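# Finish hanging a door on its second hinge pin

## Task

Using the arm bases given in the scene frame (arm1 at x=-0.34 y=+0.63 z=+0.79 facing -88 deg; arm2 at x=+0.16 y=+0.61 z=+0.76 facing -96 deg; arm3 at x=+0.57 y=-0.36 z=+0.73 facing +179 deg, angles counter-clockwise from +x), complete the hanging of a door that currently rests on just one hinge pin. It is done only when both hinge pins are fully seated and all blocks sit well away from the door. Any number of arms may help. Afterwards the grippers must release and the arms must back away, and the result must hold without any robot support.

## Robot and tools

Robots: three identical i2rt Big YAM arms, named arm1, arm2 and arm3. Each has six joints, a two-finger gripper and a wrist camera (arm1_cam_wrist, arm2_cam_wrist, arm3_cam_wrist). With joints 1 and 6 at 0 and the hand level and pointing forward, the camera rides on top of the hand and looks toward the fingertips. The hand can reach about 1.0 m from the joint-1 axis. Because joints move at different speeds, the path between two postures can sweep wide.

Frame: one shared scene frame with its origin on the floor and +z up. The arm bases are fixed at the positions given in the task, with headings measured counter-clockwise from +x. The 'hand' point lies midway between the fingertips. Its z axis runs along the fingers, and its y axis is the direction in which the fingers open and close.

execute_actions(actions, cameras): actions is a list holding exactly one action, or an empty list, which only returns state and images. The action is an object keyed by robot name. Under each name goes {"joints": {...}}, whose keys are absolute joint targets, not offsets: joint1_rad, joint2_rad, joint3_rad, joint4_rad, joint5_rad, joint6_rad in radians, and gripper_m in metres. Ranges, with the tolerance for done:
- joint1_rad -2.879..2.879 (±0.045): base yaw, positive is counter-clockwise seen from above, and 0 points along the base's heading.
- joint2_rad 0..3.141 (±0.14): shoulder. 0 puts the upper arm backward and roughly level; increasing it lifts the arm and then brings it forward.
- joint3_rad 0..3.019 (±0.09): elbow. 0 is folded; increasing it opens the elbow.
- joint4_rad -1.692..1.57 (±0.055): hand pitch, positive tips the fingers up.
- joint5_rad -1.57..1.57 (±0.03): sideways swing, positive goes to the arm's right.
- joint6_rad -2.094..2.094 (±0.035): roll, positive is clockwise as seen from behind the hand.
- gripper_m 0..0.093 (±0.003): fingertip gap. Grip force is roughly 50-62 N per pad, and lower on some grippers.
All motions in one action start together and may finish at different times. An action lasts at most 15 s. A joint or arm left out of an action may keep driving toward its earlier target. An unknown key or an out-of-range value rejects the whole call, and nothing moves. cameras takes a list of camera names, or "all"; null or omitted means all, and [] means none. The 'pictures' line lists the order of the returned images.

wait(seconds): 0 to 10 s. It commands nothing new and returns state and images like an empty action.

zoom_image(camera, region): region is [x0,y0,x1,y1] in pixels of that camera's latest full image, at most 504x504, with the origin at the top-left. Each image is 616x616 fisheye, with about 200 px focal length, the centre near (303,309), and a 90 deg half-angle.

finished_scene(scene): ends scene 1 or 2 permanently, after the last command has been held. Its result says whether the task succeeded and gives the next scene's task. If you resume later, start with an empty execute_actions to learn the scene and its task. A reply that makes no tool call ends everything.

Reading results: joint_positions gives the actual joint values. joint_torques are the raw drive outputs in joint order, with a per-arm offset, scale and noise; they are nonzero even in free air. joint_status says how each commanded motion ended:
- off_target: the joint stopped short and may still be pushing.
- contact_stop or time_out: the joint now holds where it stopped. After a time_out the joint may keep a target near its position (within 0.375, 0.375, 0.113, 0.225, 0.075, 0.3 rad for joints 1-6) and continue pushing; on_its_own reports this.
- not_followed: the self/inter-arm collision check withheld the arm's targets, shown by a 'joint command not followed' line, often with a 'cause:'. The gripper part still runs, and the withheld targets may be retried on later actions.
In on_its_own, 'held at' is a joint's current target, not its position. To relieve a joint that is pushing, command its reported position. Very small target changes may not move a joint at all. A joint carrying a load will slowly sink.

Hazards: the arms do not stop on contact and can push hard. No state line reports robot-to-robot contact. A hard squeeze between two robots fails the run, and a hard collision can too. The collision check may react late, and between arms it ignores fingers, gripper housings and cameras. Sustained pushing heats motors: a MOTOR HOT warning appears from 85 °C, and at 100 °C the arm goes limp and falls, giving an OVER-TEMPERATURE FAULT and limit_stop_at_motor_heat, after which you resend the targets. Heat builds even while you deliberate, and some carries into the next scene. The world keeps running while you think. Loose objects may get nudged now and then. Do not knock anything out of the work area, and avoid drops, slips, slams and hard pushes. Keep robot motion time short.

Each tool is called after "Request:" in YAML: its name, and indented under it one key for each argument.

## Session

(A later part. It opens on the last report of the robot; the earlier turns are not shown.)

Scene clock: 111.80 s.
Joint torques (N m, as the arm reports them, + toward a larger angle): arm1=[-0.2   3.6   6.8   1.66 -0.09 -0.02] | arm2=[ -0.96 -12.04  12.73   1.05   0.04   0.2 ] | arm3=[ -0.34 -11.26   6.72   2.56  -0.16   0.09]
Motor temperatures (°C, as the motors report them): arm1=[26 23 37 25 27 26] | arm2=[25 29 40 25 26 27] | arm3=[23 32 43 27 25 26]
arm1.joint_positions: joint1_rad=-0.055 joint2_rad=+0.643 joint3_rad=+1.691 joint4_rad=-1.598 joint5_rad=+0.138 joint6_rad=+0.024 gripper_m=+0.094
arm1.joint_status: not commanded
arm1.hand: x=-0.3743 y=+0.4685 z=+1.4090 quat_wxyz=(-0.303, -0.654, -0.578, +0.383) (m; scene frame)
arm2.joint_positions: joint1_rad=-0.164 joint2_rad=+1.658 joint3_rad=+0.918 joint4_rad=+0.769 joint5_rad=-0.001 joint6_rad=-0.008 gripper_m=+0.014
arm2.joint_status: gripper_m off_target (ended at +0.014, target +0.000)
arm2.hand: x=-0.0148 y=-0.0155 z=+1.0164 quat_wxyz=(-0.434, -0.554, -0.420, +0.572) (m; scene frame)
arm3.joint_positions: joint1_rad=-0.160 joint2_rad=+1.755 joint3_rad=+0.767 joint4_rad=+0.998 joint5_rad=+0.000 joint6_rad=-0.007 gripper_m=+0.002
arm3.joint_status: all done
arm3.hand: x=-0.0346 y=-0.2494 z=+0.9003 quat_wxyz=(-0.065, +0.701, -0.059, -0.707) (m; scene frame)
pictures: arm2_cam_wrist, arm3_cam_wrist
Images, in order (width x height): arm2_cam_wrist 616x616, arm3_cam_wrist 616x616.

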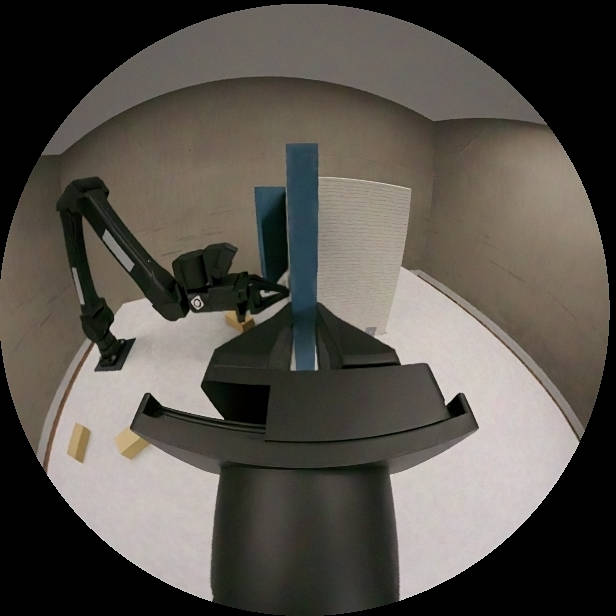

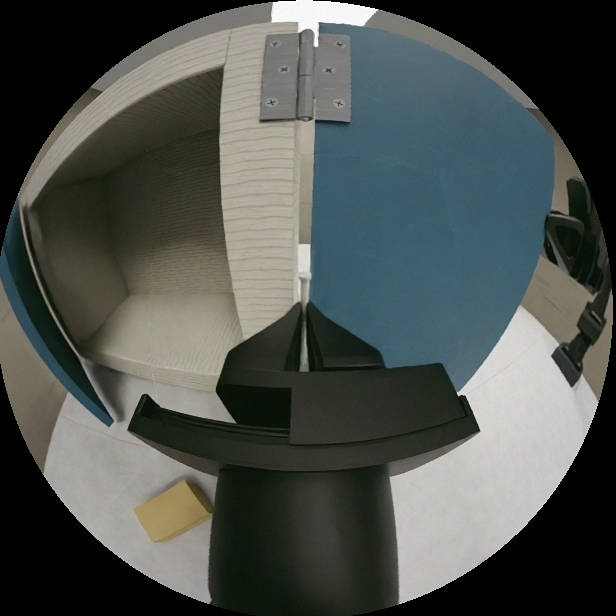

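Request:
execute_actions:
  actions:
    - {"arm3":{"joints":{"joint2_rad":1.81,"joint3_rad":0.755,"joint4_rad":1.08}},"arm2":{"joints":{"joint2_rad":1.57,"joint3_rad":1.0,"joint4_rad":0.72}}}
  cameras: ["arm3_cam_wrist"]

Request:
zoom_image:
  camera: "arm3_cam_wrist"
  region: [200,250,400,450]

Scene clock: 119.03 s.
Joint torques (N m, as the arm reports them, + toward a larger angle): arm1=[-0.12  3.62  6.8   1.62 -0.08 -0.03] | arm2=[ -0.89 -17.62  15.54   1.99   0.05   0.22] | arm3=[ -0.57 -11.29   5.98   2.56  -0.11   0.11]
Motor temperatures (°C, as the motors report them): arm1=[26 23 37 25 27 26] | arm2=[25 29 41 25 26 27] | arm3=[23 32 42 27 25 26]
arm1.joint_positions: joint1_rad=-0.055 joint2_rad=+0.643 joint3_rad=+1.691 joint4_rad=-1.598 joint5_rad=+0.138 joint6_rad=+0.024 gripper_m=+0.094
arm1.joint_status: not commanded
arm1.hand: x=-0.3743 y=+0.4685 z=+1.4090 quat_wxyz=(-0.303, -0.654, -0.578, +0.383) (m; scene frame)
arm2.joint_positions: joint1_rad=-0.164 joint2_rad=+1.638 joint3_rad=+0.926 joint4_rad=+0.714 joint5_rad=-0.001 joint6_rad=-0.008 gripper_m=+0.014
arm2.joint_status: all done
arm2.hand: x=-0.0147 y=-0.0151 z=+1.0198 quat_wxyz=(-0.429, -0.562, -0.426, +0.565) (m; scene frame)
arm3.joint_positions: joint1_rad=-0.160 joint2_rad=+1.800 joint3_rad=+0.756 joint4_rad=+1.058 joint5_rad=+0.000 joint6_rad=-0.007 gripper_m=+0.002
arm3.joint_status: all done
arm3.hand: x=-0.0326 y=-0.2498 z=+0.8835 quat_wxyz=(-0.065, +0.700, -0.059, -0.709) (m; scene frame)
pictures: arm3_cam_wrist
Images, in order (width x height): arm3_cam_wrist 616x616.

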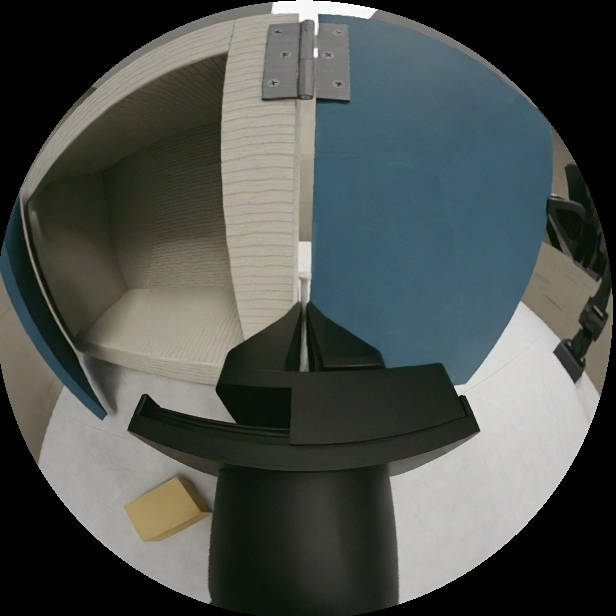

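Region (200, 250, 400, 450) of arm3_cam_wrist's 616x616 image, scaled by 2.520, with more detail than that image has.

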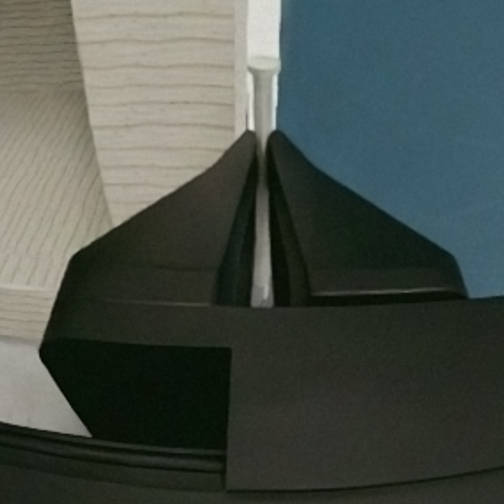

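Request:
execute_actions:
  actions:
    - {"arm3":{"joints":{"joint2_rad":1.85,"joint3_rad":0.75,"joint4_rad":1.11}}}

Request:
zoom_image:
  camera: "arm3_cam_wrist"
  region: [200,250,400,450]

Request:
zoom_image:
  camera: "arm2_cam_wrist"
  region: [200,220,400,380]

Scene clock: 128.30 s.
Joint torques (N m, as the arm reports them, + toward a larger angle): arm1=[-0.15  3.63  6.78  1.64 -0.09 -0.02] | arm2=[ -0.81 -18.07  15.59   2.05   0.08   0.21] | arm3=[ -0.89 -11.35   5.53   2.54  -0.15   0.12]
Motor temperatures (°C, as the motors report them): arm1=[26 23 37 25 27 26] | arm2=[25 30 42 25 26 27] | arm3=[23 32 41 27 25 26]
arm1.joint_positions: joint1_rad=-0.055 joint2_rad=+0.643 joint3_rad=+1.691 joint4_rad=-1.598 joint5_rad=+0.138 joint6_rad=+0.024 gripper_m=+0.094
arm1.joint_status: not commanded
arm1.hand: x=-0.3743 y=+0.4685 z=+1.4090 quat_wxyz=(-0.303, -0.654, -0.578, +0.383) (m; scene frame)
arm2.joint_positions: joint1_rad=-0.164 joint2_rad=+1.638 joint3_rad=+0.926 joint4_rad=+0.714 joint5_rad=-0.001 joint6_rad=-0.008 gripper_m=+0.014
arm2.joint_status: not commanded
arm2.hand: x=-0.0147 y=-0.0151 z=+1.0198 quat_wxyz=(-0.429, -0.562, -0.426, +0.565) (m; scene frame)
arm3.joint_positions: joint1_rad=-0.160 joint2_rad=+1.839 joint3_rad=+0.753 joint4_rad=+1.088 joint5_rad=+0.000 joint6_rad=-0.007 gripper_m=+0.002
arm3.joint_status: all done
arm3.hand: x=-0.0321 y=-0.2498 z=+0.8665 quat_wxyz=(-0.065, +0.704, -0.059, -0.704) (m; scene frame)
pictures: arm1_cam_wrist, arm2_cam_wrist, arm3_cam_wrist
Images, in order (width x height): arm1_cam_wrist 616x616, arm2_cam_wrist 616x616, arm3_cam_wrist 616x616.

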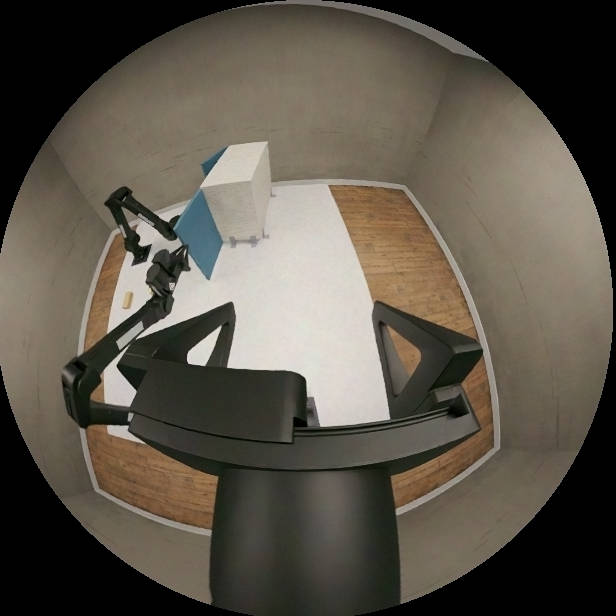

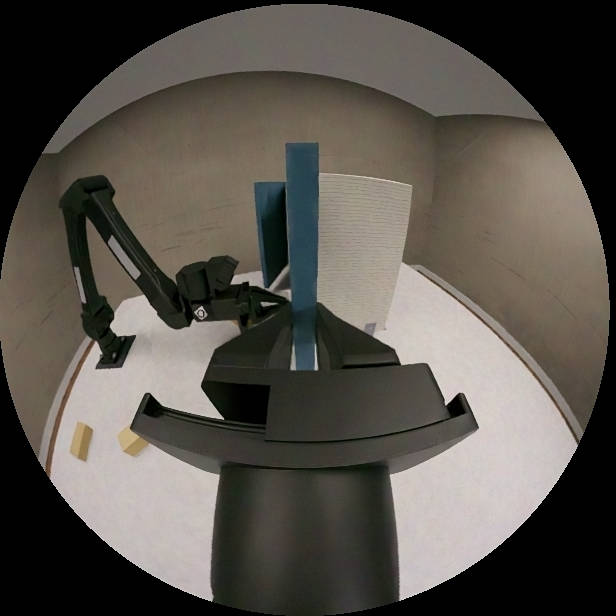

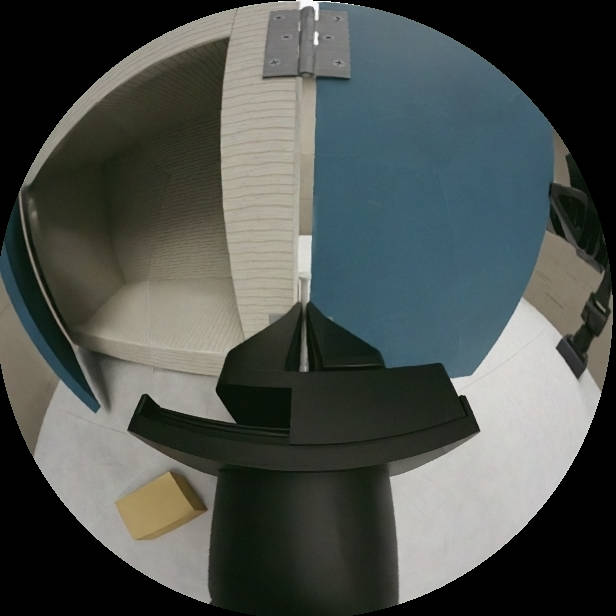

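Region (200, 250, 400, 450) of arm3_cam_wrist's 616x616 image, scaled by 2.520, with more detail than that image has.

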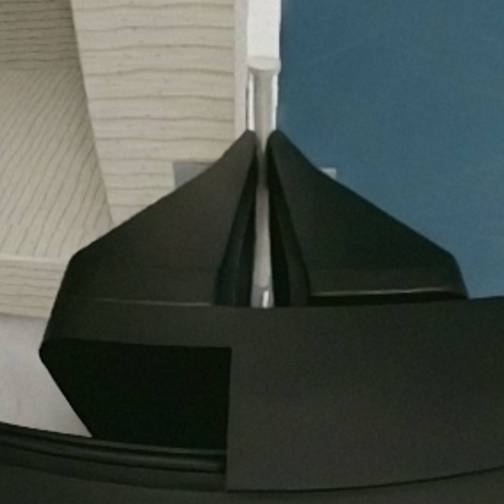

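Region (200, 220, 400, 380) of arm2_cam_wrist's 616x616 image, scaled by 2.520, with more detail than that image has; it fills the top 403 rows of this view, and the rest is white.

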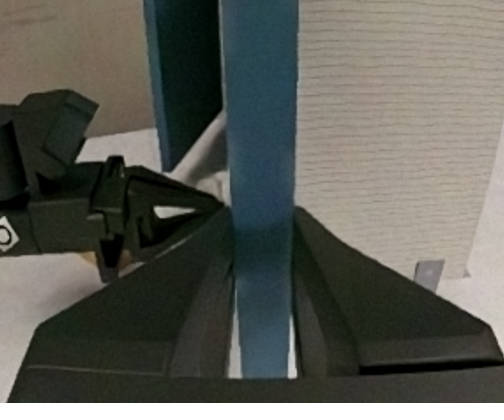

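Request:
zoom_image:
  camera: "arm3_cam_wrist"
  region: [265,300,345,380]

Region (265, 300, 345, 380) of arm3_cam_wrist's 616x616 image, scaled by 6.300, with more detail than that image has.

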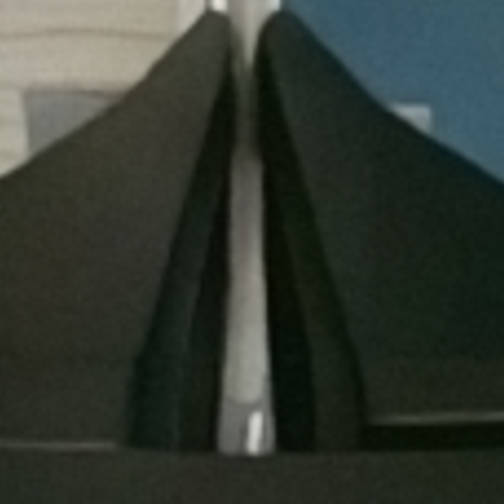

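Request:
execute_actions:
  actions:
    - {"arm3":{"joints":{"joint2_rad":1.72,"joint3_rad":0.77,"joint4_rad":0.97}}}
  cameras: []

Request:
execute_actions:
  actions:
    - {"arm3":{"joints":{"joint2_rad":1.775,"joint3_rad":0.87,"joint4_rad":0.93}}}
  cameras: ["arm3_cam_wrist"]

Request:
zoom_image:
  camera: "arm3_cam_wrist"
  region: [245,280,365,400]

Scene clock: 154.30 s.
Joint torques (N m, as the arm reports them, + toward a larger angle): arm1=[-0.16  3.59  6.79  1.66 -0.09 -0.03] | arm2=[ -0.86 -17.59  15.49   2.07   0.08   0.2 ] | arm3=[ -0.83 -11.55   8.11   1.37  -0.15   0.13]
Motor temperatures (°C, as the motors report them): arm1=[26 23 37 25 27 26] | arm2=[25 32 45 25 26 27] | arm3=[23 32 39 27 25 26]
arm1.joint_positions: joint1_rad=-0.055 joint2_rad=+0.643 joint3_rad=+1.691 joint4_rad=-1.598 joint5_rad=+0.138 joint6_rad=+0.024 gripper_m=+0.094
arm1.joint_status: not commanded
arm1.hand: x=-0.3743 y=+0.4685 z=+1.4090 quat_wxyz=(-0.303, -0.654, -0.578, +0.383) (m; scene frame)
arm2.joint_positions: joint1_rad=-0.164 joint2_rad=+1.638 joint3_rad=+0.926 joint4_rad=+0.714 joint5_rad=-0.001 joint6_rad=-0.008 gripper_m=+0.014
arm2.joint_status: not commanded
arm2.hand: x=-0.0147 y=-0.0151 z=+1.0198 quat_wxyz=(-0.429, -0.562, -0.426, +0.565) (m; scene frame)
arm3.joint_positions: joint1_rad=-0.160 joint2_rad=+1.723 joint3_rad=+0.753 joint4_rad=+0.979 joint5_rad=+0.000 joint6_rad=-0.007 gripper_m=+0.002
arm3.joint_status: all done
arm3.hand: x=-0.0288 y=-0.2505 z=+0.9083 quat_wxyz=(-0.065, +0.701, -0.059, -0.707) (m; scene frame)
pictures: none
No camera images: the call's "cameras" was empty. Leave "cameras" out to get every camera's image.

Scene clock: 154.97 s.
Joint torques (N m, as the arm reports them, + toward a larger angle): arm1=[-0.23  3.71  6.77  1.65 -0.09 -0.03] | arm2=[ -0.83 -18.3   15.53   2.04   0.08   0.22] | arm3=[ -0.96 -10.94  11.17   1.73  -0.14   0.12]
Motor temperatures (°C, as the motors report them): arm1=[26 23 37 25 27 26] | arm2=[25 32 45 25 26 27] | arm3=[23 32 40 27 25 26]
arm1.joint_positions: joint1_rad=-0.055 joint2_rad=+0.643 joint3_rad=+1.691 joint4_rad=-1.598 joint5_rad=+0.138 joint6_rad=+0.024 gripper_m=+0.094
arm1.joint_status: not commanded
arm1.hand: x=-0.3743 y=+0.4685 z=+1.4090 quat_wxyz=(-0.303, -0.654, -0.578, +0.383) (m; scene frame)
arm2.joint_positions: joint1_rad=-0.164 joint2_rad=+1.638 joint3_rad=+0.926 joint4_rad=+0.714 joint5_rad=-0.001 joint6_rad=-0.009 gripper_m=+0.014
arm2.joint_status: not commanded
arm2.hand: x=-0.0148 y=-0.0151 z=+1.0202 quat_wxyz=(-0.429, -0.562, -0.426, +0.565) (m; scene frame)
arm3.joint_positions: joint1_rad=-0.160 joint2_rad=+1.766 joint3_rad=+0.818 joint4_rad=+0.937 joint5_rad=+0.000 joint6_rad=-0.007 gripper_m=+0.002
arm3.joint_status: all done
arm3.hand: x=-0.0510 y=-0.2465 z=+0.9029 quat_wxyz=(-0.065, +0.708, -0.060, -0.700) (m; scene frame)
pictures: arm3_cam_wrist
Images, in order (width x height): arm3_cam_wrist 616x616.

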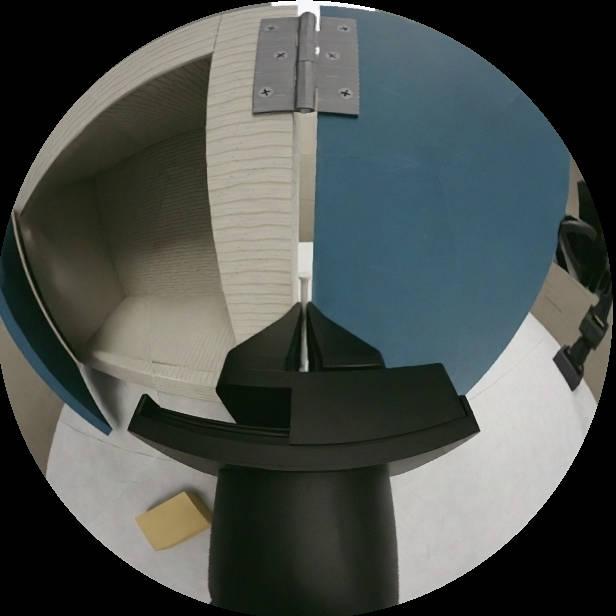

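Region (245, 280, 365, 400) of arm3_cam_wrist's 616x616 image, scaled by 4.200, with more detail than that image has.

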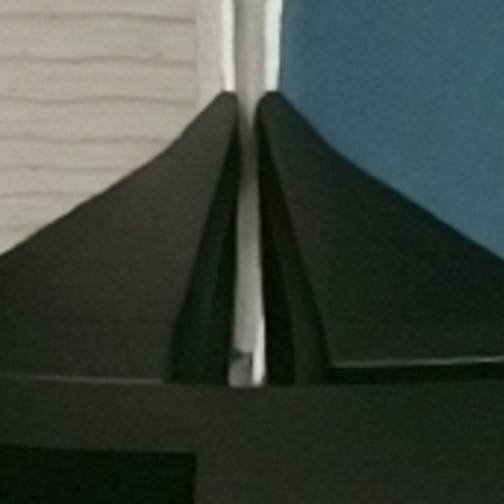

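Request:
execute_actions:
  actions:
    - {"arm3":{"joints":{"joint1_rad":-0.145,"joint2_rad":1.815,"joint3_rad":0.85,"joint4_rad":1.0}}}
  cameras: ["arm3_cam_wrist"]

Request:
zoom_image:
  camera: "arm3_cam_wrist"
  region: [245,280,365,400]

Scene clock: 159.10 s.
Joint torques (N m, as the arm reports them, + toward a larger angle): arm1=[-0.35  3.61  6.79  1.61 -0.09 -0.03] | arm2=[ -0.97 -18.12  15.51   2.04   0.08   0.22] | arm3=[ 1.46 -9.87  9.22  2.33 -0.15  0.11]
Motor temperatures (°C, as the motors report them): arm1=[26 24 37 25 27 26] | arm2=[25 32 45 25 26 27] | arm3=[23 32 41 27 25 26]
arm1.joint_positions: joint1_rad=-0.055 joint2_rad=+0.643 joint3_rad=+1.691 joint4_rad=-1.598 joint5_rad=+0.138 joint6_rad=+0.024 gripper_m=+0.094
arm1.joint_status: not commanded
arm1.hand: x=-0.3743 y=+0.4685 z=+1.4090 quat_wxyz=(-0.303, -0.654, -0.578, +0.383) (m; scene frame)
arm2.joint_positions: joint1_rad=-0.164 joint2_rad=+1.638 joint3_rad=+0.926 joint4_rad=+0.714 joint5_rad=-0.001 joint6_rad=-0.010 gripper_m=+0.014
arm2.joint_status: not commanded
arm2.hand: x=-0.0148 y=-0.0151 z=+1.0202 quat_wxyz=(-0.428, -0.561, -0.426, +0.566) (m; scene frame)
arm3.joint_positions: joint1_rad=-0.160 joint2_rad=+1.785 joint3_rad=+0.818 joint4_rad=+0.986 joint5_rad=+0.000 joint6_rad=-0.007 gripper_m=+0.002
arm3.joint_status: all done
arm3.hand: x=-0.0518 y=-0.2464 z=+0.9029 quat_wxyz=(-0.066, +0.698, -0.059, -0.711) (m; scene frame)
pictures: arm3_cam_wrist
Images, in order (width x height): arm3_cam_wrist 616x616.

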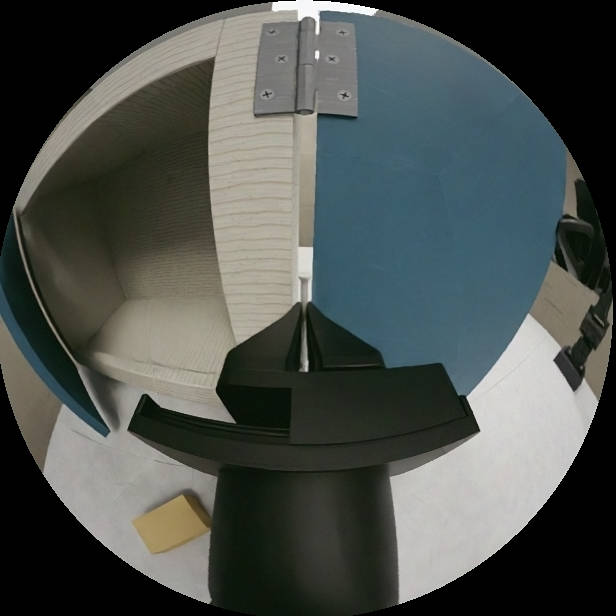

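Region (245, 280, 365, 400) of arm3_cam_wrist's 616x616 image, scaled by 4.200, with more detail than that image has.

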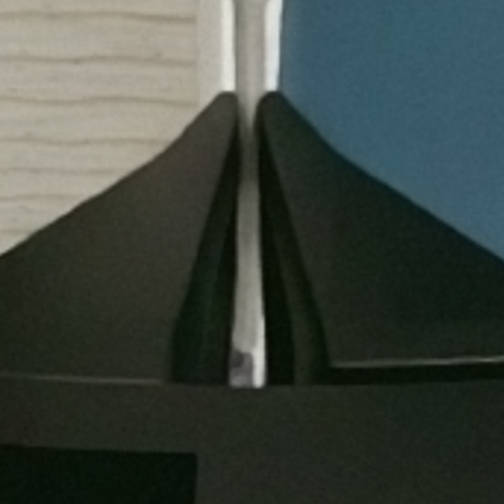

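Request:
execute_actions:
  actions:
    - {"arm3":{"joints":{"joint1_rad":-0.14,"joint2_rad":1.735,"joint3_rad":0.80,"joint4_rad":0.95}}}
  cameras: ["arm3_cam_wrist"]

Request:
zoom_image:
  camera: "arm3_cam_wrist"
  region: [245,280,365,400]

Scene clock: 166.43 s.
Joint torques (N m, as the arm reports them, + toward a larger angle): arm1=[-0.21  3.62  6.77  1.62 -0.09 -0.03] | arm2=[ -0.96 -17.93  15.55   2.14   0.07   0.23] | arm3=[  1.15 -13.39   6.37   1.45  -0.15   0.11]
Motor temperatures (°C, as the motors report them): arm1=[26 24 37 25 27 26] | arm2=[25 32 45 25 26 27] | arm3=[23 32 41 27 25 26]
arm1.joint_positions: joint1_rad=-0.055 joint2_rad=+0.643 joint3_rad=+1.691 joint4_rad=-1.598 joint5_rad=+0.138 joint6_rad=+0.024 gripper_m=+0.094
arm1.joint_status: not commanded
arm1.hand: x=-0.3743 y=+0.4685 z=+1.4090 quat_wxyz=(-0.303, -0.654, -0.578, +0.383) (m; scene frame)
arm2.joint_positions: joint1_rad=-0.164 joint2_rad=+1.636 joint3_rad=+0.926 joint4_rad=+0.713 joint5_rad=-0.001 joint6_rad=-0.010 gripper_m=+0.014
arm2.joint_status: not commanded
arm2.hand: x=-0.0148 y=-0.0150 z=+1.0207 quat_wxyz=(-0.428, -0.561, -0.426, +0.566) (m; scene frame)
arm3.joint_positions: joint1_rad=-0.154 joint2_rad=+1.755 joint3_rad=+0.803 joint4_rad=+0.960 joint5_rad=+0.000 joint6_rad=-0.007 gripper_m=+0.002
arm3.joint_status: all done
arm3.hand: x=-0.0465 y=-0.2512 z=+0.9078 quat_wxyz=(-0.063, +0.702, -0.057, -0.707) (m; scene frame)
pictures: arm3_cam_wrist
Images, in order (width x height): arm3_cam_wrist 616x616.

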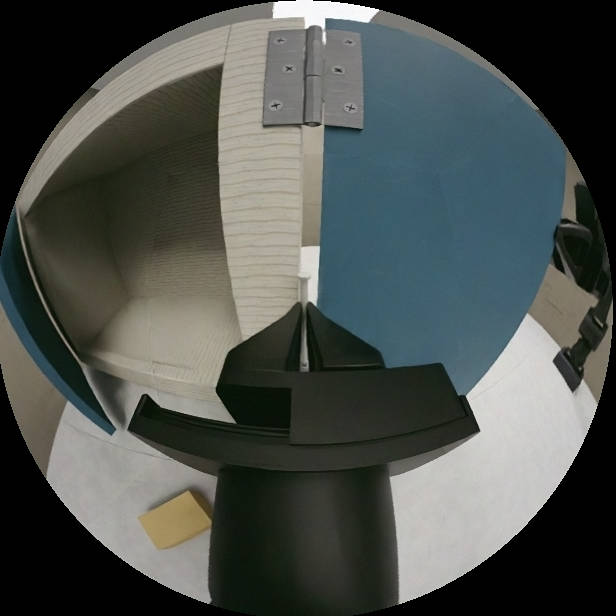

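Region (245, 280, 365, 400) of arm3_cam_wrist's 616x616 image, scaled by 4.200, with more detail than that image has.

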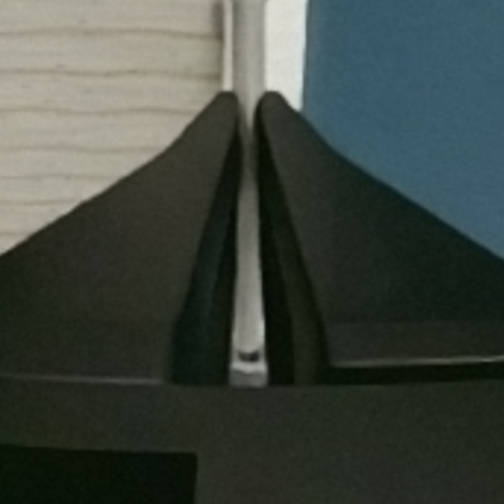

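Request:
execute_actions:
  actions:
    - {"arm3":{"joints":{"joint1_rad":-0.15,"joint2_rad":1.80,"joint3_rad":0.79,"joint4_rad":1.01}}}
  cameras: ["arm3_cam_wrist"]

Request:
zoom_image:
  camera: "arm3_cam_wrist"
  region: [245,260,365,380]

Scene clock: 173.40 s.
Joint torques (N m, as the arm reports them, + toward a larger angle): arm1=[-0.28  3.55  6.79  1.64 -0.09 -0.01] | arm2=[ -0.99 -17.42  15.35   2.03   0.08   0.21] | arm3=[ 0.74 -9.93  6.15  2.35 -0.16  0.1 ]
Motor temperatures (°C, as the motors report them): arm1=[26 24 37 25 27 26] | arm2=[25 32 46 25 26 27] | arm3=[23 33 41 27 25 26]
arm1.joint_positions: joint1_rad=-0.055 joint2_rad=+0.643 joint3_rad=+1.691 joint4_rad=-1.598 joint5_rad=+0.138 joint6_rad=+0.024 gripper_m=+0.094
arm1.joint_status: not commanded
arm1.hand: x=-0.3743 y=+0.4685 z=+1.4090 quat_wxyz=(-0.303, -0.654, -0.578, +0.383) (m; scene frame)
arm2.joint_positions: joint1_rad=-0.164 joint2_rad=+1.636 joint3_rad=+0.926 joint4_rad=+0.713 joint5_rad=-0.001 joint6_rad=-0.010 gripper_m=+0.014
arm2.joint_status: not commanded
arm2.hand: x=-0.0148 y=-0.0150 z=+1.0207 quat_wxyz=(-0.428, -0.561, -0.426, +0.566) (m; scene frame)
arm3.joint_positions: joint1_rad=-0.154 joint2_rad=+1.776 joint3_rad=+0.795 joint4_rad=+0.997 joint5_rad=+0.000 joint6_rad=-0.007 gripper_m=+0.002
arm3.joint_status: all done
arm3.hand: x=-0.0448 y=-0.2515 z=+0.9005 quat_wxyz=(-0.063, +0.699, -0.057, -0.710) (m; scene frame)
pictures: arm3_cam_wrist
Images, in order (width x height): arm3_cam_wrist 616x616.

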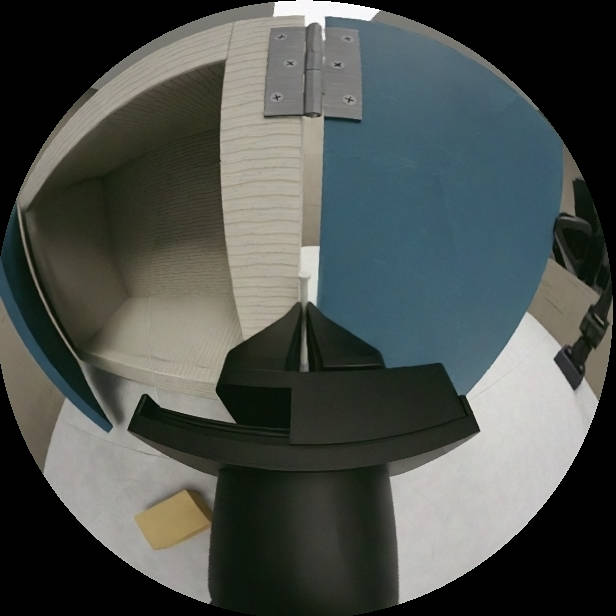

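Region (245, 260, 365, 380) of arm3_cam_wrist's 616x616 image, scaled by 4.200, with more detail than that image has.

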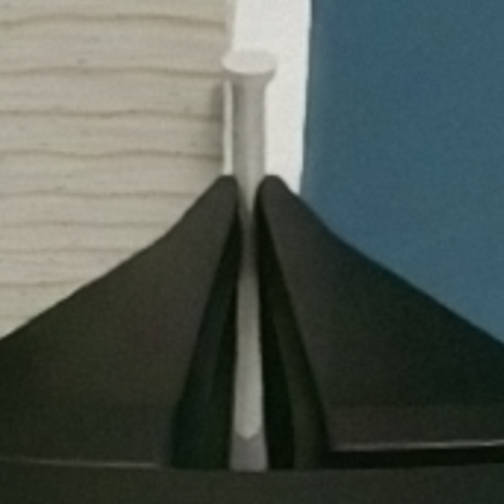

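Request:
execute_actions:
  actions:
    - {"arm3":{"joints":{"joint2_rad":1.79,"joint3_rad":0.835}}}
  cameras: ["arm3_cam_wrist"]

Request:
zoom_image:
  camera: "arm3_cam_wrist"
  region: [245,260,365,380]

Scene clock: 177.30 s.
Joint torques (N m, as the arm reports them, + toward a larger angle): arm1=[-0.2   3.58  6.79  1.61 -0.09 -0.03] | arm2=[ -1.1  -17.55  15.47   1.93   0.07   0.24] | arm3=[  0.51 -10.81   9.7    2.25  -0.13   0.12]
Motor temperatures (°C, as the motors report them): arm1=[26 24 37 25 27 26] | arm2=[25 33 46 25 26 27] | arm3=[23 32 41 27 25 26]
arm1.joint_positions: joint1_rad=-0.055 joint2_rad=+0.643 joint3_rad=+1.691 joint4_rad=-1.598 joint5_rad=+0.138 joint6_rad=+0.024 gripper_m=+0.094
arm1.joint_status: not commanded
arm1.hand: x=-0.3743 y=+0.4685 z=+1.4090 quat_wxyz=(-0.303, -0.654, -0.578, +0.383) (m; scene frame)
arm2.joint_positions: joint1_rad=-0.164 joint2_rad=+1.636 joint3_rad=+0.926 joint4_rad=+0.713 joint5_rad=-0.001 joint6_rad=-0.010 gripper_m=+0.014
arm2.joint_status: not commanded
arm2.hand: x=-0.0148 y=-0.0150 z=+1.0207 quat_wxyz=(-0.428, -0.561, -0.426, +0.566) (m; scene frame)
arm3.joint_positions: joint1_rad=-0.154 joint2_rad=+1.776 joint3_rad=+0.795 joint4_rad=+0.997 joint5_rad=+0.000 joint6_rad=-0.007 gripper_m=+0.002
arm3.joint_status: all done
arm3.hand: x=-0.0450 y=-0.2514 z=+0.9009 quat_wxyz=(-0.063, +0.699, -0.057, -0.710) (m; scene frame)
pictures: arm3_cam_wrist
Images, in order (width x height): arm3_cam_wrist 616x616.

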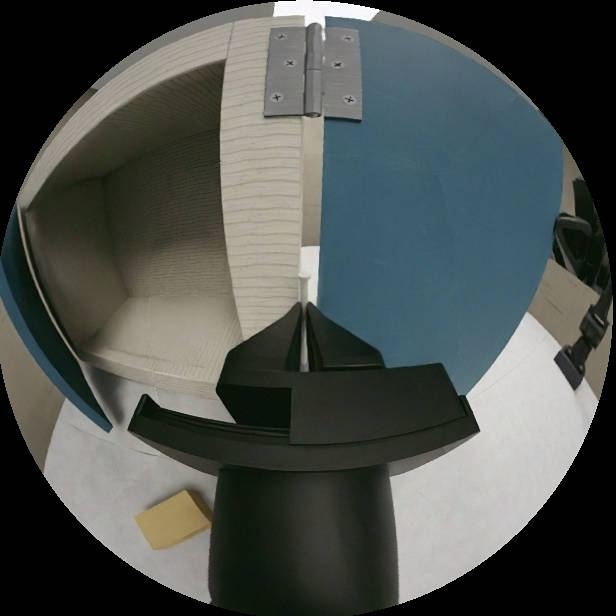

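Region (245, 260, 365, 380) of arm3_cam_wrist's 616x616 image, scaled by 4.200, with more detail than that image has.

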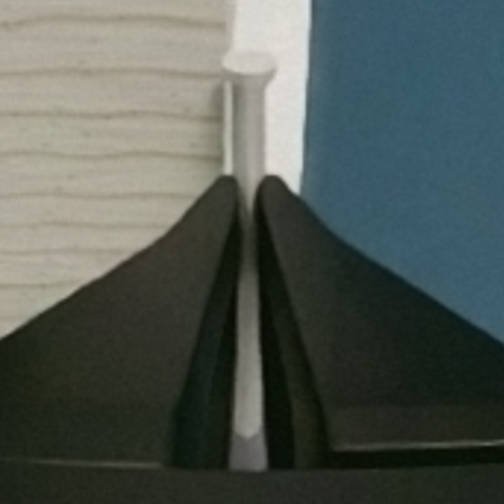

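Request:
execute_actions:
  actions:
    - {"arm3":{"joints":{"joint2_rad":1.80,"joint3_rad":0.855,"joint4_rad":1.0}}}
  cameras: ["arm3_cam_wrist"]

Request:
zoom_image:
  camera: "arm3_cam_wrist"
  region: [245,260,365,380]

Scene clock: 183.13 s.
Joint torques (N m, as the arm reports them, + toward a larger angle): arm1=[-0.15  3.54  6.78  1.65 -0.09 -0.01] | arm2=[ -0.76 -17.95  15.54   2.02   0.07   0.23] | arm3=[  0.63 -11.08   9.85   1.96  -0.16   0.12]
Motor temperatures (°C, as the motors report them): arm1=[26 24 37 25 27 26] | arm2=[25 33 46 25 26 27] | arm3=[23 32 42 27 25 26]
arm1.joint_positions: joint1_rad=-0.055 joint2_rad=+0.643 joint3_rad=+1.691 joint4_rad=-1.598 joint5_rad=+0.138 joint6_rad=+0.024 gripper_m=+0.094
arm1.joint_status: not commanded
arm1.hand: x=-0.3743 y=+0.4685 z=+1.4090 quat_wxyz=(-0.303, -0.654, -0.578, +0.383) (m; scene frame)
arm2.joint_positions: joint1_rad=-0.164 joint2_rad=+1.636 joint3_rad=+0.926 joint4_rad=+0.713 joint5_rad=-0.001 joint6_rad=-0.010 gripper_m=+0.014
arm2.joint_status: not commanded
arm2.hand: x=-0.0148 y=-0.0150 z=+1.0207 quat_wxyz=(-0.428, -0.561, -0.426, +0.566) (m; scene frame)
arm3.joint_positions: joint1_rad=-0.154 joint2_rad=+1.784 joint3_rad=+0.813 joint4_rad=+0.997 joint5_rad=+0.000 joint6_rad=-0.007 gripper_m=+0.002
arm3.joint_status: all done
arm3.hand: x=-0.0507 y=-0.2505 z=+0.9041 quat_wxyz=(-0.064, +0.696, -0.056, -0.713) (m; scene frame)
pictures: arm3_cam_wrist
Images, in order (width x height): arm3_cam_wrist 616x616.

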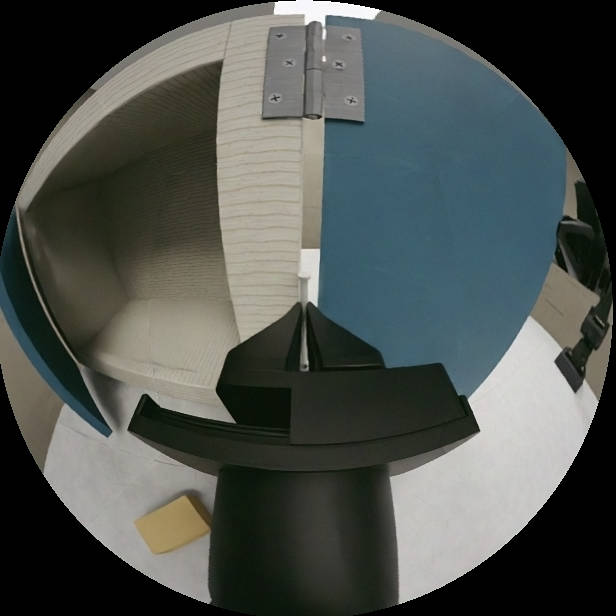

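Region (245, 260, 365, 380) of arm3_cam_wrist's 616x616 image, scaled by 4.200, with more detail than that image has.

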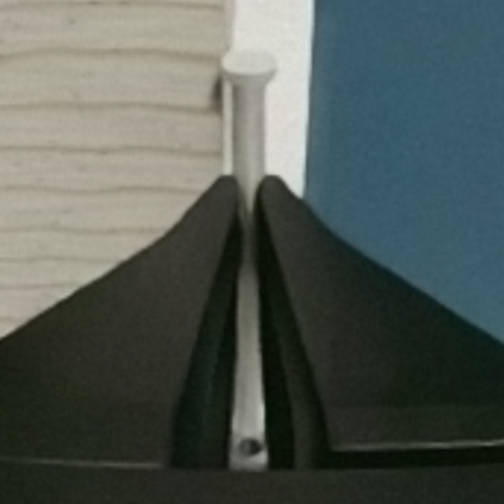

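Request:
execute_actions:
  actions:
    - {"arm3":{"joints":{"joint2_rad":1.825,"joint3_rad":0.855,"joint4_rad":1.04}}}
  cameras: ["arm3_cam_wrist"]

Request:
zoom_image:
  camera: "arm3_cam_wrist"
  region: [245,260,365,380]

Scene clock: 191.97 s.
Joint torques (N m, as the arm reports them, + toward a larger angle): arm1=[-0.27  3.58  6.8   1.66 -0.08 -0.01] | arm2=[ -0.87 -18.21  15.5    2.07   0.07   0.24] | arm3=[  0.76 -10.12  10.09   2.23  -0.17   0.08]
Motor temperatures (°C, as the motors report them): arm1=[26 24 37 25 27 26] | arm2=[25 33 46 25 26 27] | arm3=[23 32 43 27 25 26]
arm1.joint_positions: joint1_rad=-0.055 joint2_rad=+0.643 joint3_rad=+1.691 joint4_rad=-1.598 joint5_rad=+0.138 joint6_rad=+0.024 gripper_m=+0.094
arm1.joint_status: not commanded
arm1.hand: x=-0.3743 y=+0.4685 z=+1.4090 quat_wxyz=(-0.303, -0.654, -0.578, +0.383) (m; scene frame)
arm2.joint_positions: joint1_rad=-0.164 joint2_rad=+1.636 joint3_rad=+0.926 joint4_rad=+0.713 joint5_rad=-0.001 joint6_rad=-0.010 gripper_m=+0.014
arm2.joint_status: not commanded
arm2.hand: x=-0.0148 y=-0.0150 z=+1.0207 quat_wxyz=(-0.428, -0.561, -0.426, +0.566) (m; scene frame)
arm3.joint_positions: joint1_rad=-0.154 joint2_rad=+1.797 joint3_rad=+0.813 joint4_rad=+1.028 joint5_rad=+0.000 joint6_rad=-0.007 gripper_m=+0.002
arm3.joint_status: all done
arm3.hand: x=-0.0511 y=-0.2504 z=+0.9038 quat_wxyz=(-0.064, +0.689, -0.056, -0.720) (m; scene frame)
pictures: arm3_cam_wrist
Images, in order (width x height): arm3_cam_wrist 616x616.

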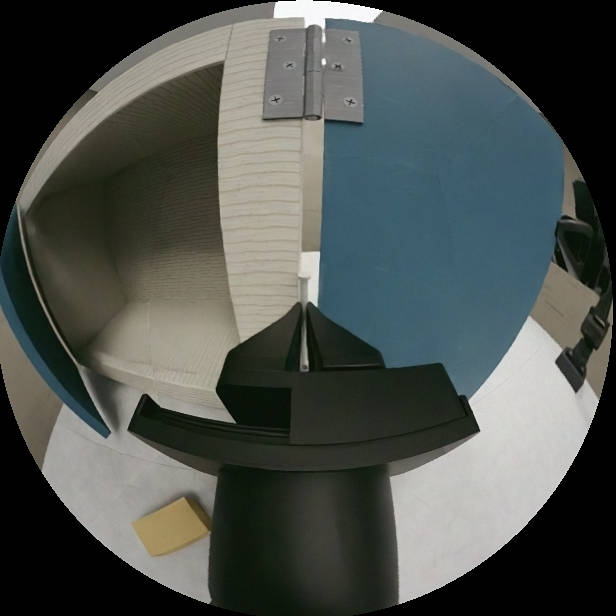

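Region (245, 260, 365, 380) of arm3_cam_wrist's 616x616 image, scaled by 4.200, with more detail than that image has.

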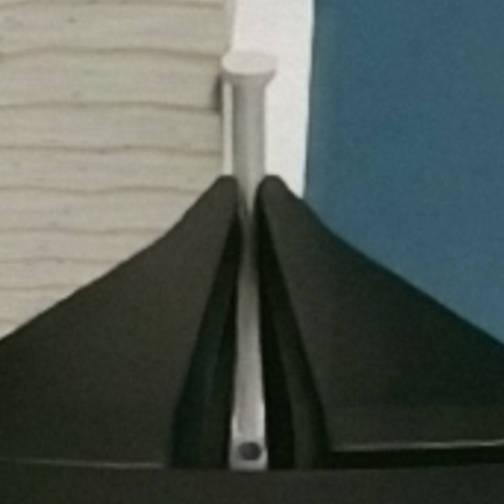

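Request:
execute_actions:
  actions:
    - {"arm3":{"joints":{"joint2_rad":1.76,"joint3_rad":0.82,"joint4_rad":0.98}}}
  cameras: ["arm3_cam_wrist"]

Request:
zoom_image:
  camera: "arm3_cam_wrist"
  region: [245,260,365,380]

Scene clock: 198.33 s.
Joint torques (N m, as the arm reports them, + toward a larger angle): arm1=[-0.2   3.63  6.77  1.63 -0.09 -0.02] | arm2=[ -1.24 -17.59  15.43   2.05   0.06   0.24] | arm3=[  0.22 -13.63   7.08   1.39  -0.17   0.09]
Motor temperatures (°C, as the motors report them): arm1=[26 24 37 25 27 26] | arm2=[25 33 46 25 26 27] | arm3=[23 32 43 27 25 26]
arm1.joint_positions: joint1_rad=-0.055 joint2_rad=+0.643 joint3_rad=+1.691 joint4_rad=-1.598 joint5_rad=+0.138 joint6_rad=+0.024 gripper_m=+0.094
arm1.joint_status: not commanded
arm1.hand: x=-0.3743 y=+0.4685 z=+1.4090 quat_wxyz=(-0.303, -0.654, -0.578, +0.383) (m; scene frame)
arm2.joint_positions: joint1_rad=-0.164 joint2_rad=+1.636 joint3_rad=+0.926 joint4_rad=+0.713 joint5_rad=-0.001 joint6_rad=-0.010 gripper_m=+0.014
arm2.joint_status: not commanded
arm2.hand: x=-0.0148 y=-0.0150 z=+1.0207 quat_wxyz=(-0.428, -0.561, -0.426, +0.566) (m; scene frame)
arm3.joint_positions: joint1_rad=-0.154 joint2_rad=+1.782 joint3_rad=+0.813 joint4_rad=+0.991 joint5_rad=+0.000 joint6_rad=-0.007 gripper_m=+0.002
arm3.joint_status: all done
arm3.hand: x=-0.0507 y=-0.2505 z=+0.9039 quat_wxyz=(-0.063, +0.697, -0.057, -0.712) (m; scene frame)
pictures: arm3_cam_wrist
Images, in order (width x height): arm3_cam_wrist 616x616.

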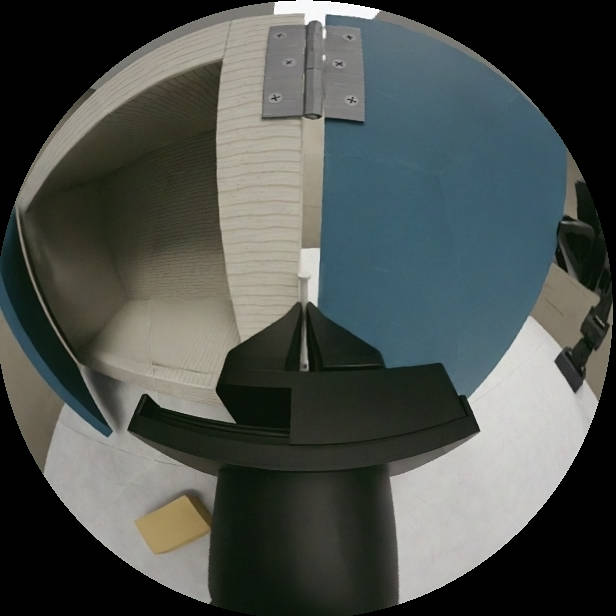

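Region (245, 260, 365, 380) of arm3_cam_wrist's 616x616 image, scaled by 4.200, with more detail than that image has.

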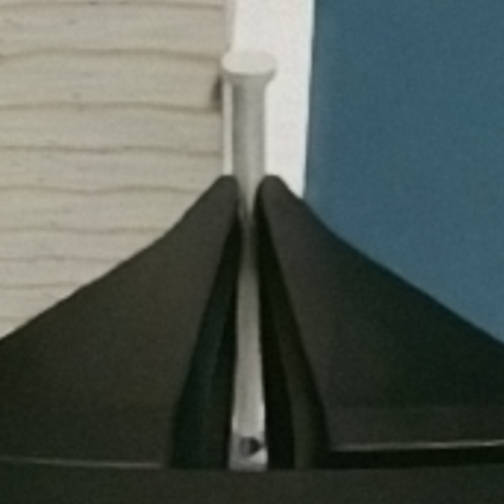

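Request:
execute_actions:
  actions:
    - {"arm3":{"joints":{"joint2_rad":1.805,"joint3_rad":0.79,"joint4_rad":1.0}}}
  cameras: ["arm3_cam_wrist"]

Request:
zoom_image:
  camera: "arm3_cam_wrist"
  region: [245,260,365,380]

Scene clock: 204.40 s.
Joint torques (N m, as the arm reports them, + toward a larger angle): arm1=[-0.32  3.59  6.75  1.65 -0.1  -0.02] | arm2=[ -1.21 -17.79  15.51   2.16   0.07   0.23] | arm3=[ -0.02 -10.01   5.32   1.91  -0.18   0.1 ]
Motor temperatures (°C, as the motors report them): arm1=[26 24 37 25 27 26] | arm2=[25 33 47 25 26 27] | arm3=[23 33 42 27 25 26]
arm1.joint_positions: joint1_rad=-0.055 joint2_rad=+0.643 joint3_rad=+1.691 joint4_rad=-1.598 joint5_rad=+0.138 joint6_rad=+0.024 gripper_m=+0.094
arm1.joint_status: not commanded
arm1.hand: x=-0.3743 y=+0.4685 z=+1.4090 quat_wxyz=(-0.303, -0.654, -0.578, +0.383) (m; scene frame)
arm2.joint_positions: joint1_rad=-0.164 joint2_rad=+1.636 joint3_rad=+0.926 joint4_rad=+0.713 joint5_rad=-0.001 joint6_rad=-0.010 gripper_m=+0.014
arm2.joint_status: not commanded
arm2.hand: x=-0.0148 y=-0.0150 z=+1.0207 quat_wxyz=(-0.428, -0.561, -0.426, +0.566) (m; scene frame)
arm3.joint_positions: joint1_rad=-0.154 joint2_rad=+1.782 joint3_rad=+0.802 joint4_rad=+0.995 joint5_rad=+0.000 joint6_rad=-0.007 gripper_m=+0.002
arm3.joint_status: all done
arm3.hand: x=-0.0474 y=-0.2510 z=+0.8999 quat_wxyz=(-0.063, +0.699, -0.057, -0.710) (m; scene frame)
pictures: arm3_cam_wrist
Images, in order (width x height): arm3_cam_wrist 616x616.

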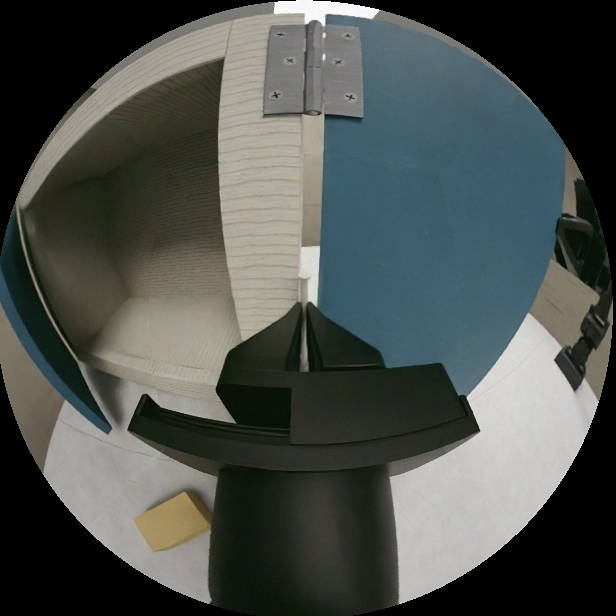

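Region (245, 260, 365, 380) of arm3_cam_wrist's 616x616 image, scaled by 4.200, with more detail than that image has.

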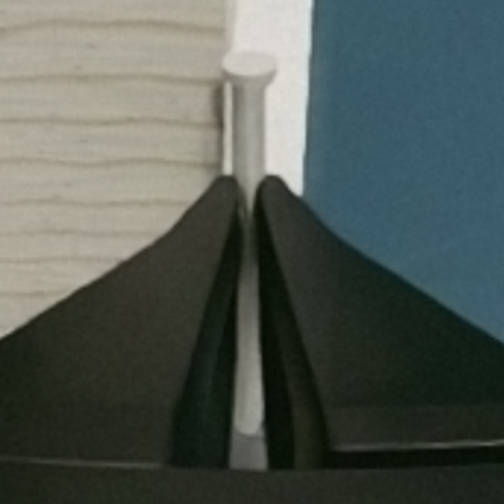

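Request:
execute_actions:
  actions:
    - {"arm3":{"joints":{"joint2_rad":1.84,"joint3_rad":0.79,"joint4_rad":1.035}}}
  cameras: ["arm3_cam_wrist"]

Request:
zoom_image:
  camera: "arm3_cam_wrist"
  region: [245,260,365,380]

Scene clock: 208.97 s.
Joint torques (N m, as the arm reports them, + toward a larger angle): arm1=[-0.32  3.59  6.78  1.58 -0.09 -0.03] | arm2=[ -0.72 -18.27  15.37   2.05   0.07   0.22] | arm3=[  0.47 -10.12   5.27   1.88  -0.19   0.11]
Motor temperatures (°C, as the motors report them): arm1=[26 24 37 25 27 26] | arm2=[25 33 47 25 26 27] | arm3=[23 33 42 27 25 26]
arm1.joint_positions: joint1_rad=-0.055 joint2_rad=+0.643 joint3_rad=+1.691 joint4_rad=-1.598 joint5_rad=+0.138 joint6_rad=+0.024 gripper_m=+0.094
arm1.joint_status: not commanded
arm1.hand: x=-0.3743 y=+0.4685 z=+1.4090 quat_wxyz=(-0.303, -0.654, -0.578, +0.383) (m; scene frame)
arm2.joint_positions: joint1_rad=-0.164 joint2_rad=+1.636 joint3_rad=+0.926 joint4_rad=+0.713 joint5_rad=-0.001 joint6_rad=-0.010 gripper_m=+0.014
arm2.joint_status: not commanded
arm2.hand: x=-0.0148 y=-0.0150 z=+1.0207 quat_wxyz=(-0.428, -0.561, -0.426, +0.566) (m; scene frame)
arm3.joint_positions: joint1_rad=-0.154 joint2_rad=+1.808 joint3_rad=+0.802 joint4_rad=+1.034 joint5_rad=+0.001 joint6_rad=-0.007 gripper_m=+0.002
arm3.joint_status: all done
arm3.hand: x=-0.0482 y=-0.2507 z=+0.8936 quat_wxyz=(-0.064, +0.695, -0.057, -0.714) (m; scene frame)
pictures: arm3_cam_wrist
Images, in order (width x height): arm3_cam_wrist 616x616.

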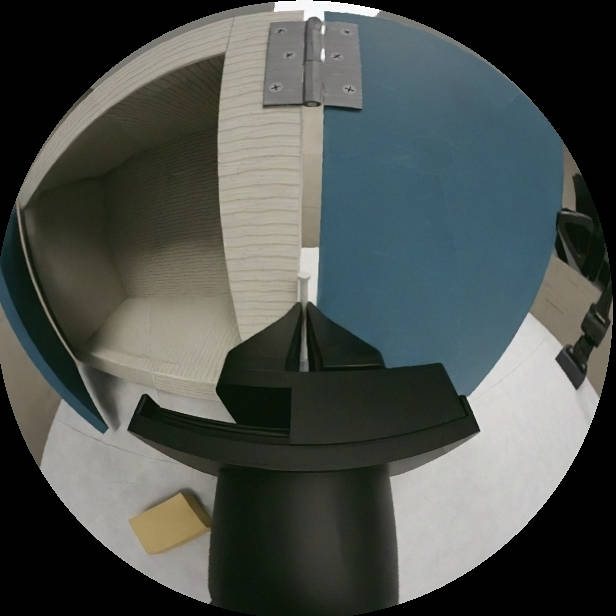

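Region (245, 260, 365, 380) of arm3_cam_wrist's 616x616 image, scaled by 4.200, with more detail than that image has.

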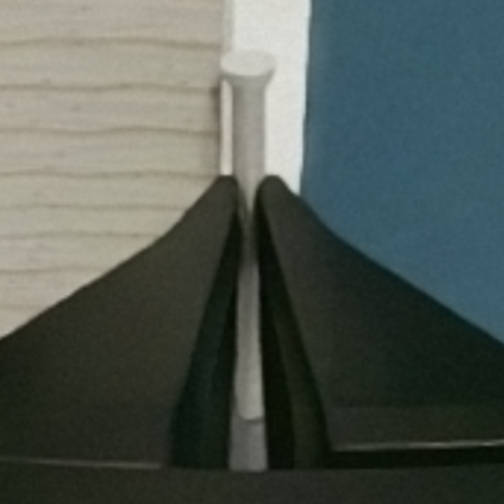

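In the hole. Continue down.

Request:
execute_actions:
  actions:
    - {"arm3":{"joints":{"joint2_rad":1.87,"joint3_rad":0.785,"joint4_rad":1.065}}}
  cameras: ["arm3_cam_wrist"]

Request:
zoom_image:
  camera: "arm3_cam_wrist"
  region: [245,260,365,380]

Scene clock: 212.30 s.
Joint torques (N m, as the arm reports them, + toward a larger angle): arm1=[-0.23  3.59  6.8   1.64 -0.1  -0.03] | arm2=[ -1.19 -17.81  15.54   2.01   0.05   0.23] | arm3=[ 0.36 -8.66  4.73  1.47 -0.19  0.12]
Motor temperatures (°C, as the motors report them): arm1=[26 24 37 25 27 26] | arm2=[25 33 47 25 26 27] | arm3=[23 33 41 27 25 26]
arm1.joint_positions: joint1_rad=-0.055 joint2_rad=+0.643 joint3_rad=+1.691 joint4_rad=-1.598 joint5_rad=+0.138 joint6_rad=+0.024 gripper_m=+0.094
arm1.joint_status: not commanded
arm1.hand: x=-0.3743 y=+0.4685 z=+1.4090 quat_wxyz=(-0.303, -0.654, -0.578, +0.383) (m; scene frame)
arm2.joint_positions: joint1_rad=-0.164 joint2_rad=+1.636 joint3_rad=+0.926 joint4_rad=+0.713 joint5_rad=-0.001 joint6_rad=-0.010 gripper_m=+0.014
arm2.joint_status: not commanded
arm2.hand: x=-0.0148 y=-0.0150 z=+1.0207 quat_wxyz=(-0.428, -0.561, -0.426, +0.566) (m; scene frame)
arm3.joint_positions: joint1_rad=-0.154 joint2_rad=+1.824 joint3_rad=+0.802 joint4_rad=+1.072 joint5_rad=+0.001 joint6_rad=-0.007 gripper_m=+0.002
arm3.joint_status: all done
arm3.hand: x=-0.0484 y=-0.2507 z=+0.8930 quat_wxyz=(-0.065, +0.687, -0.056, -0.721) (m; scene frame)
pictures: arm3_cam_wrist
Images, in order (width x height): arm3_cam_wrist 616x616.

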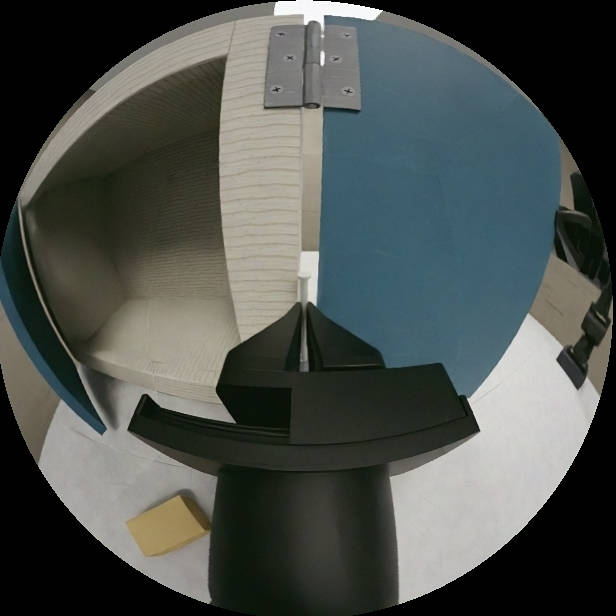

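Region (245, 260, 365, 380) of arm3_cam_wrist's 616x616 image, scaled by 4.200, with more detail than that image has.

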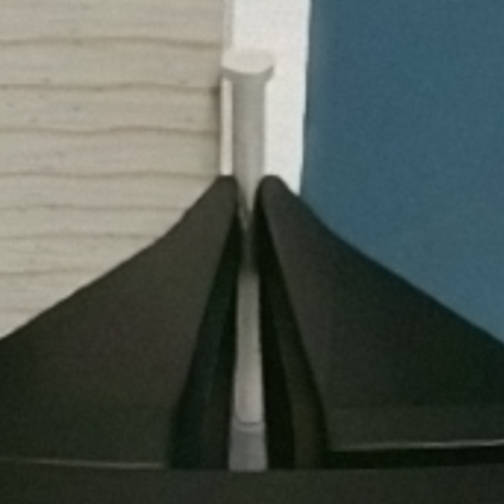

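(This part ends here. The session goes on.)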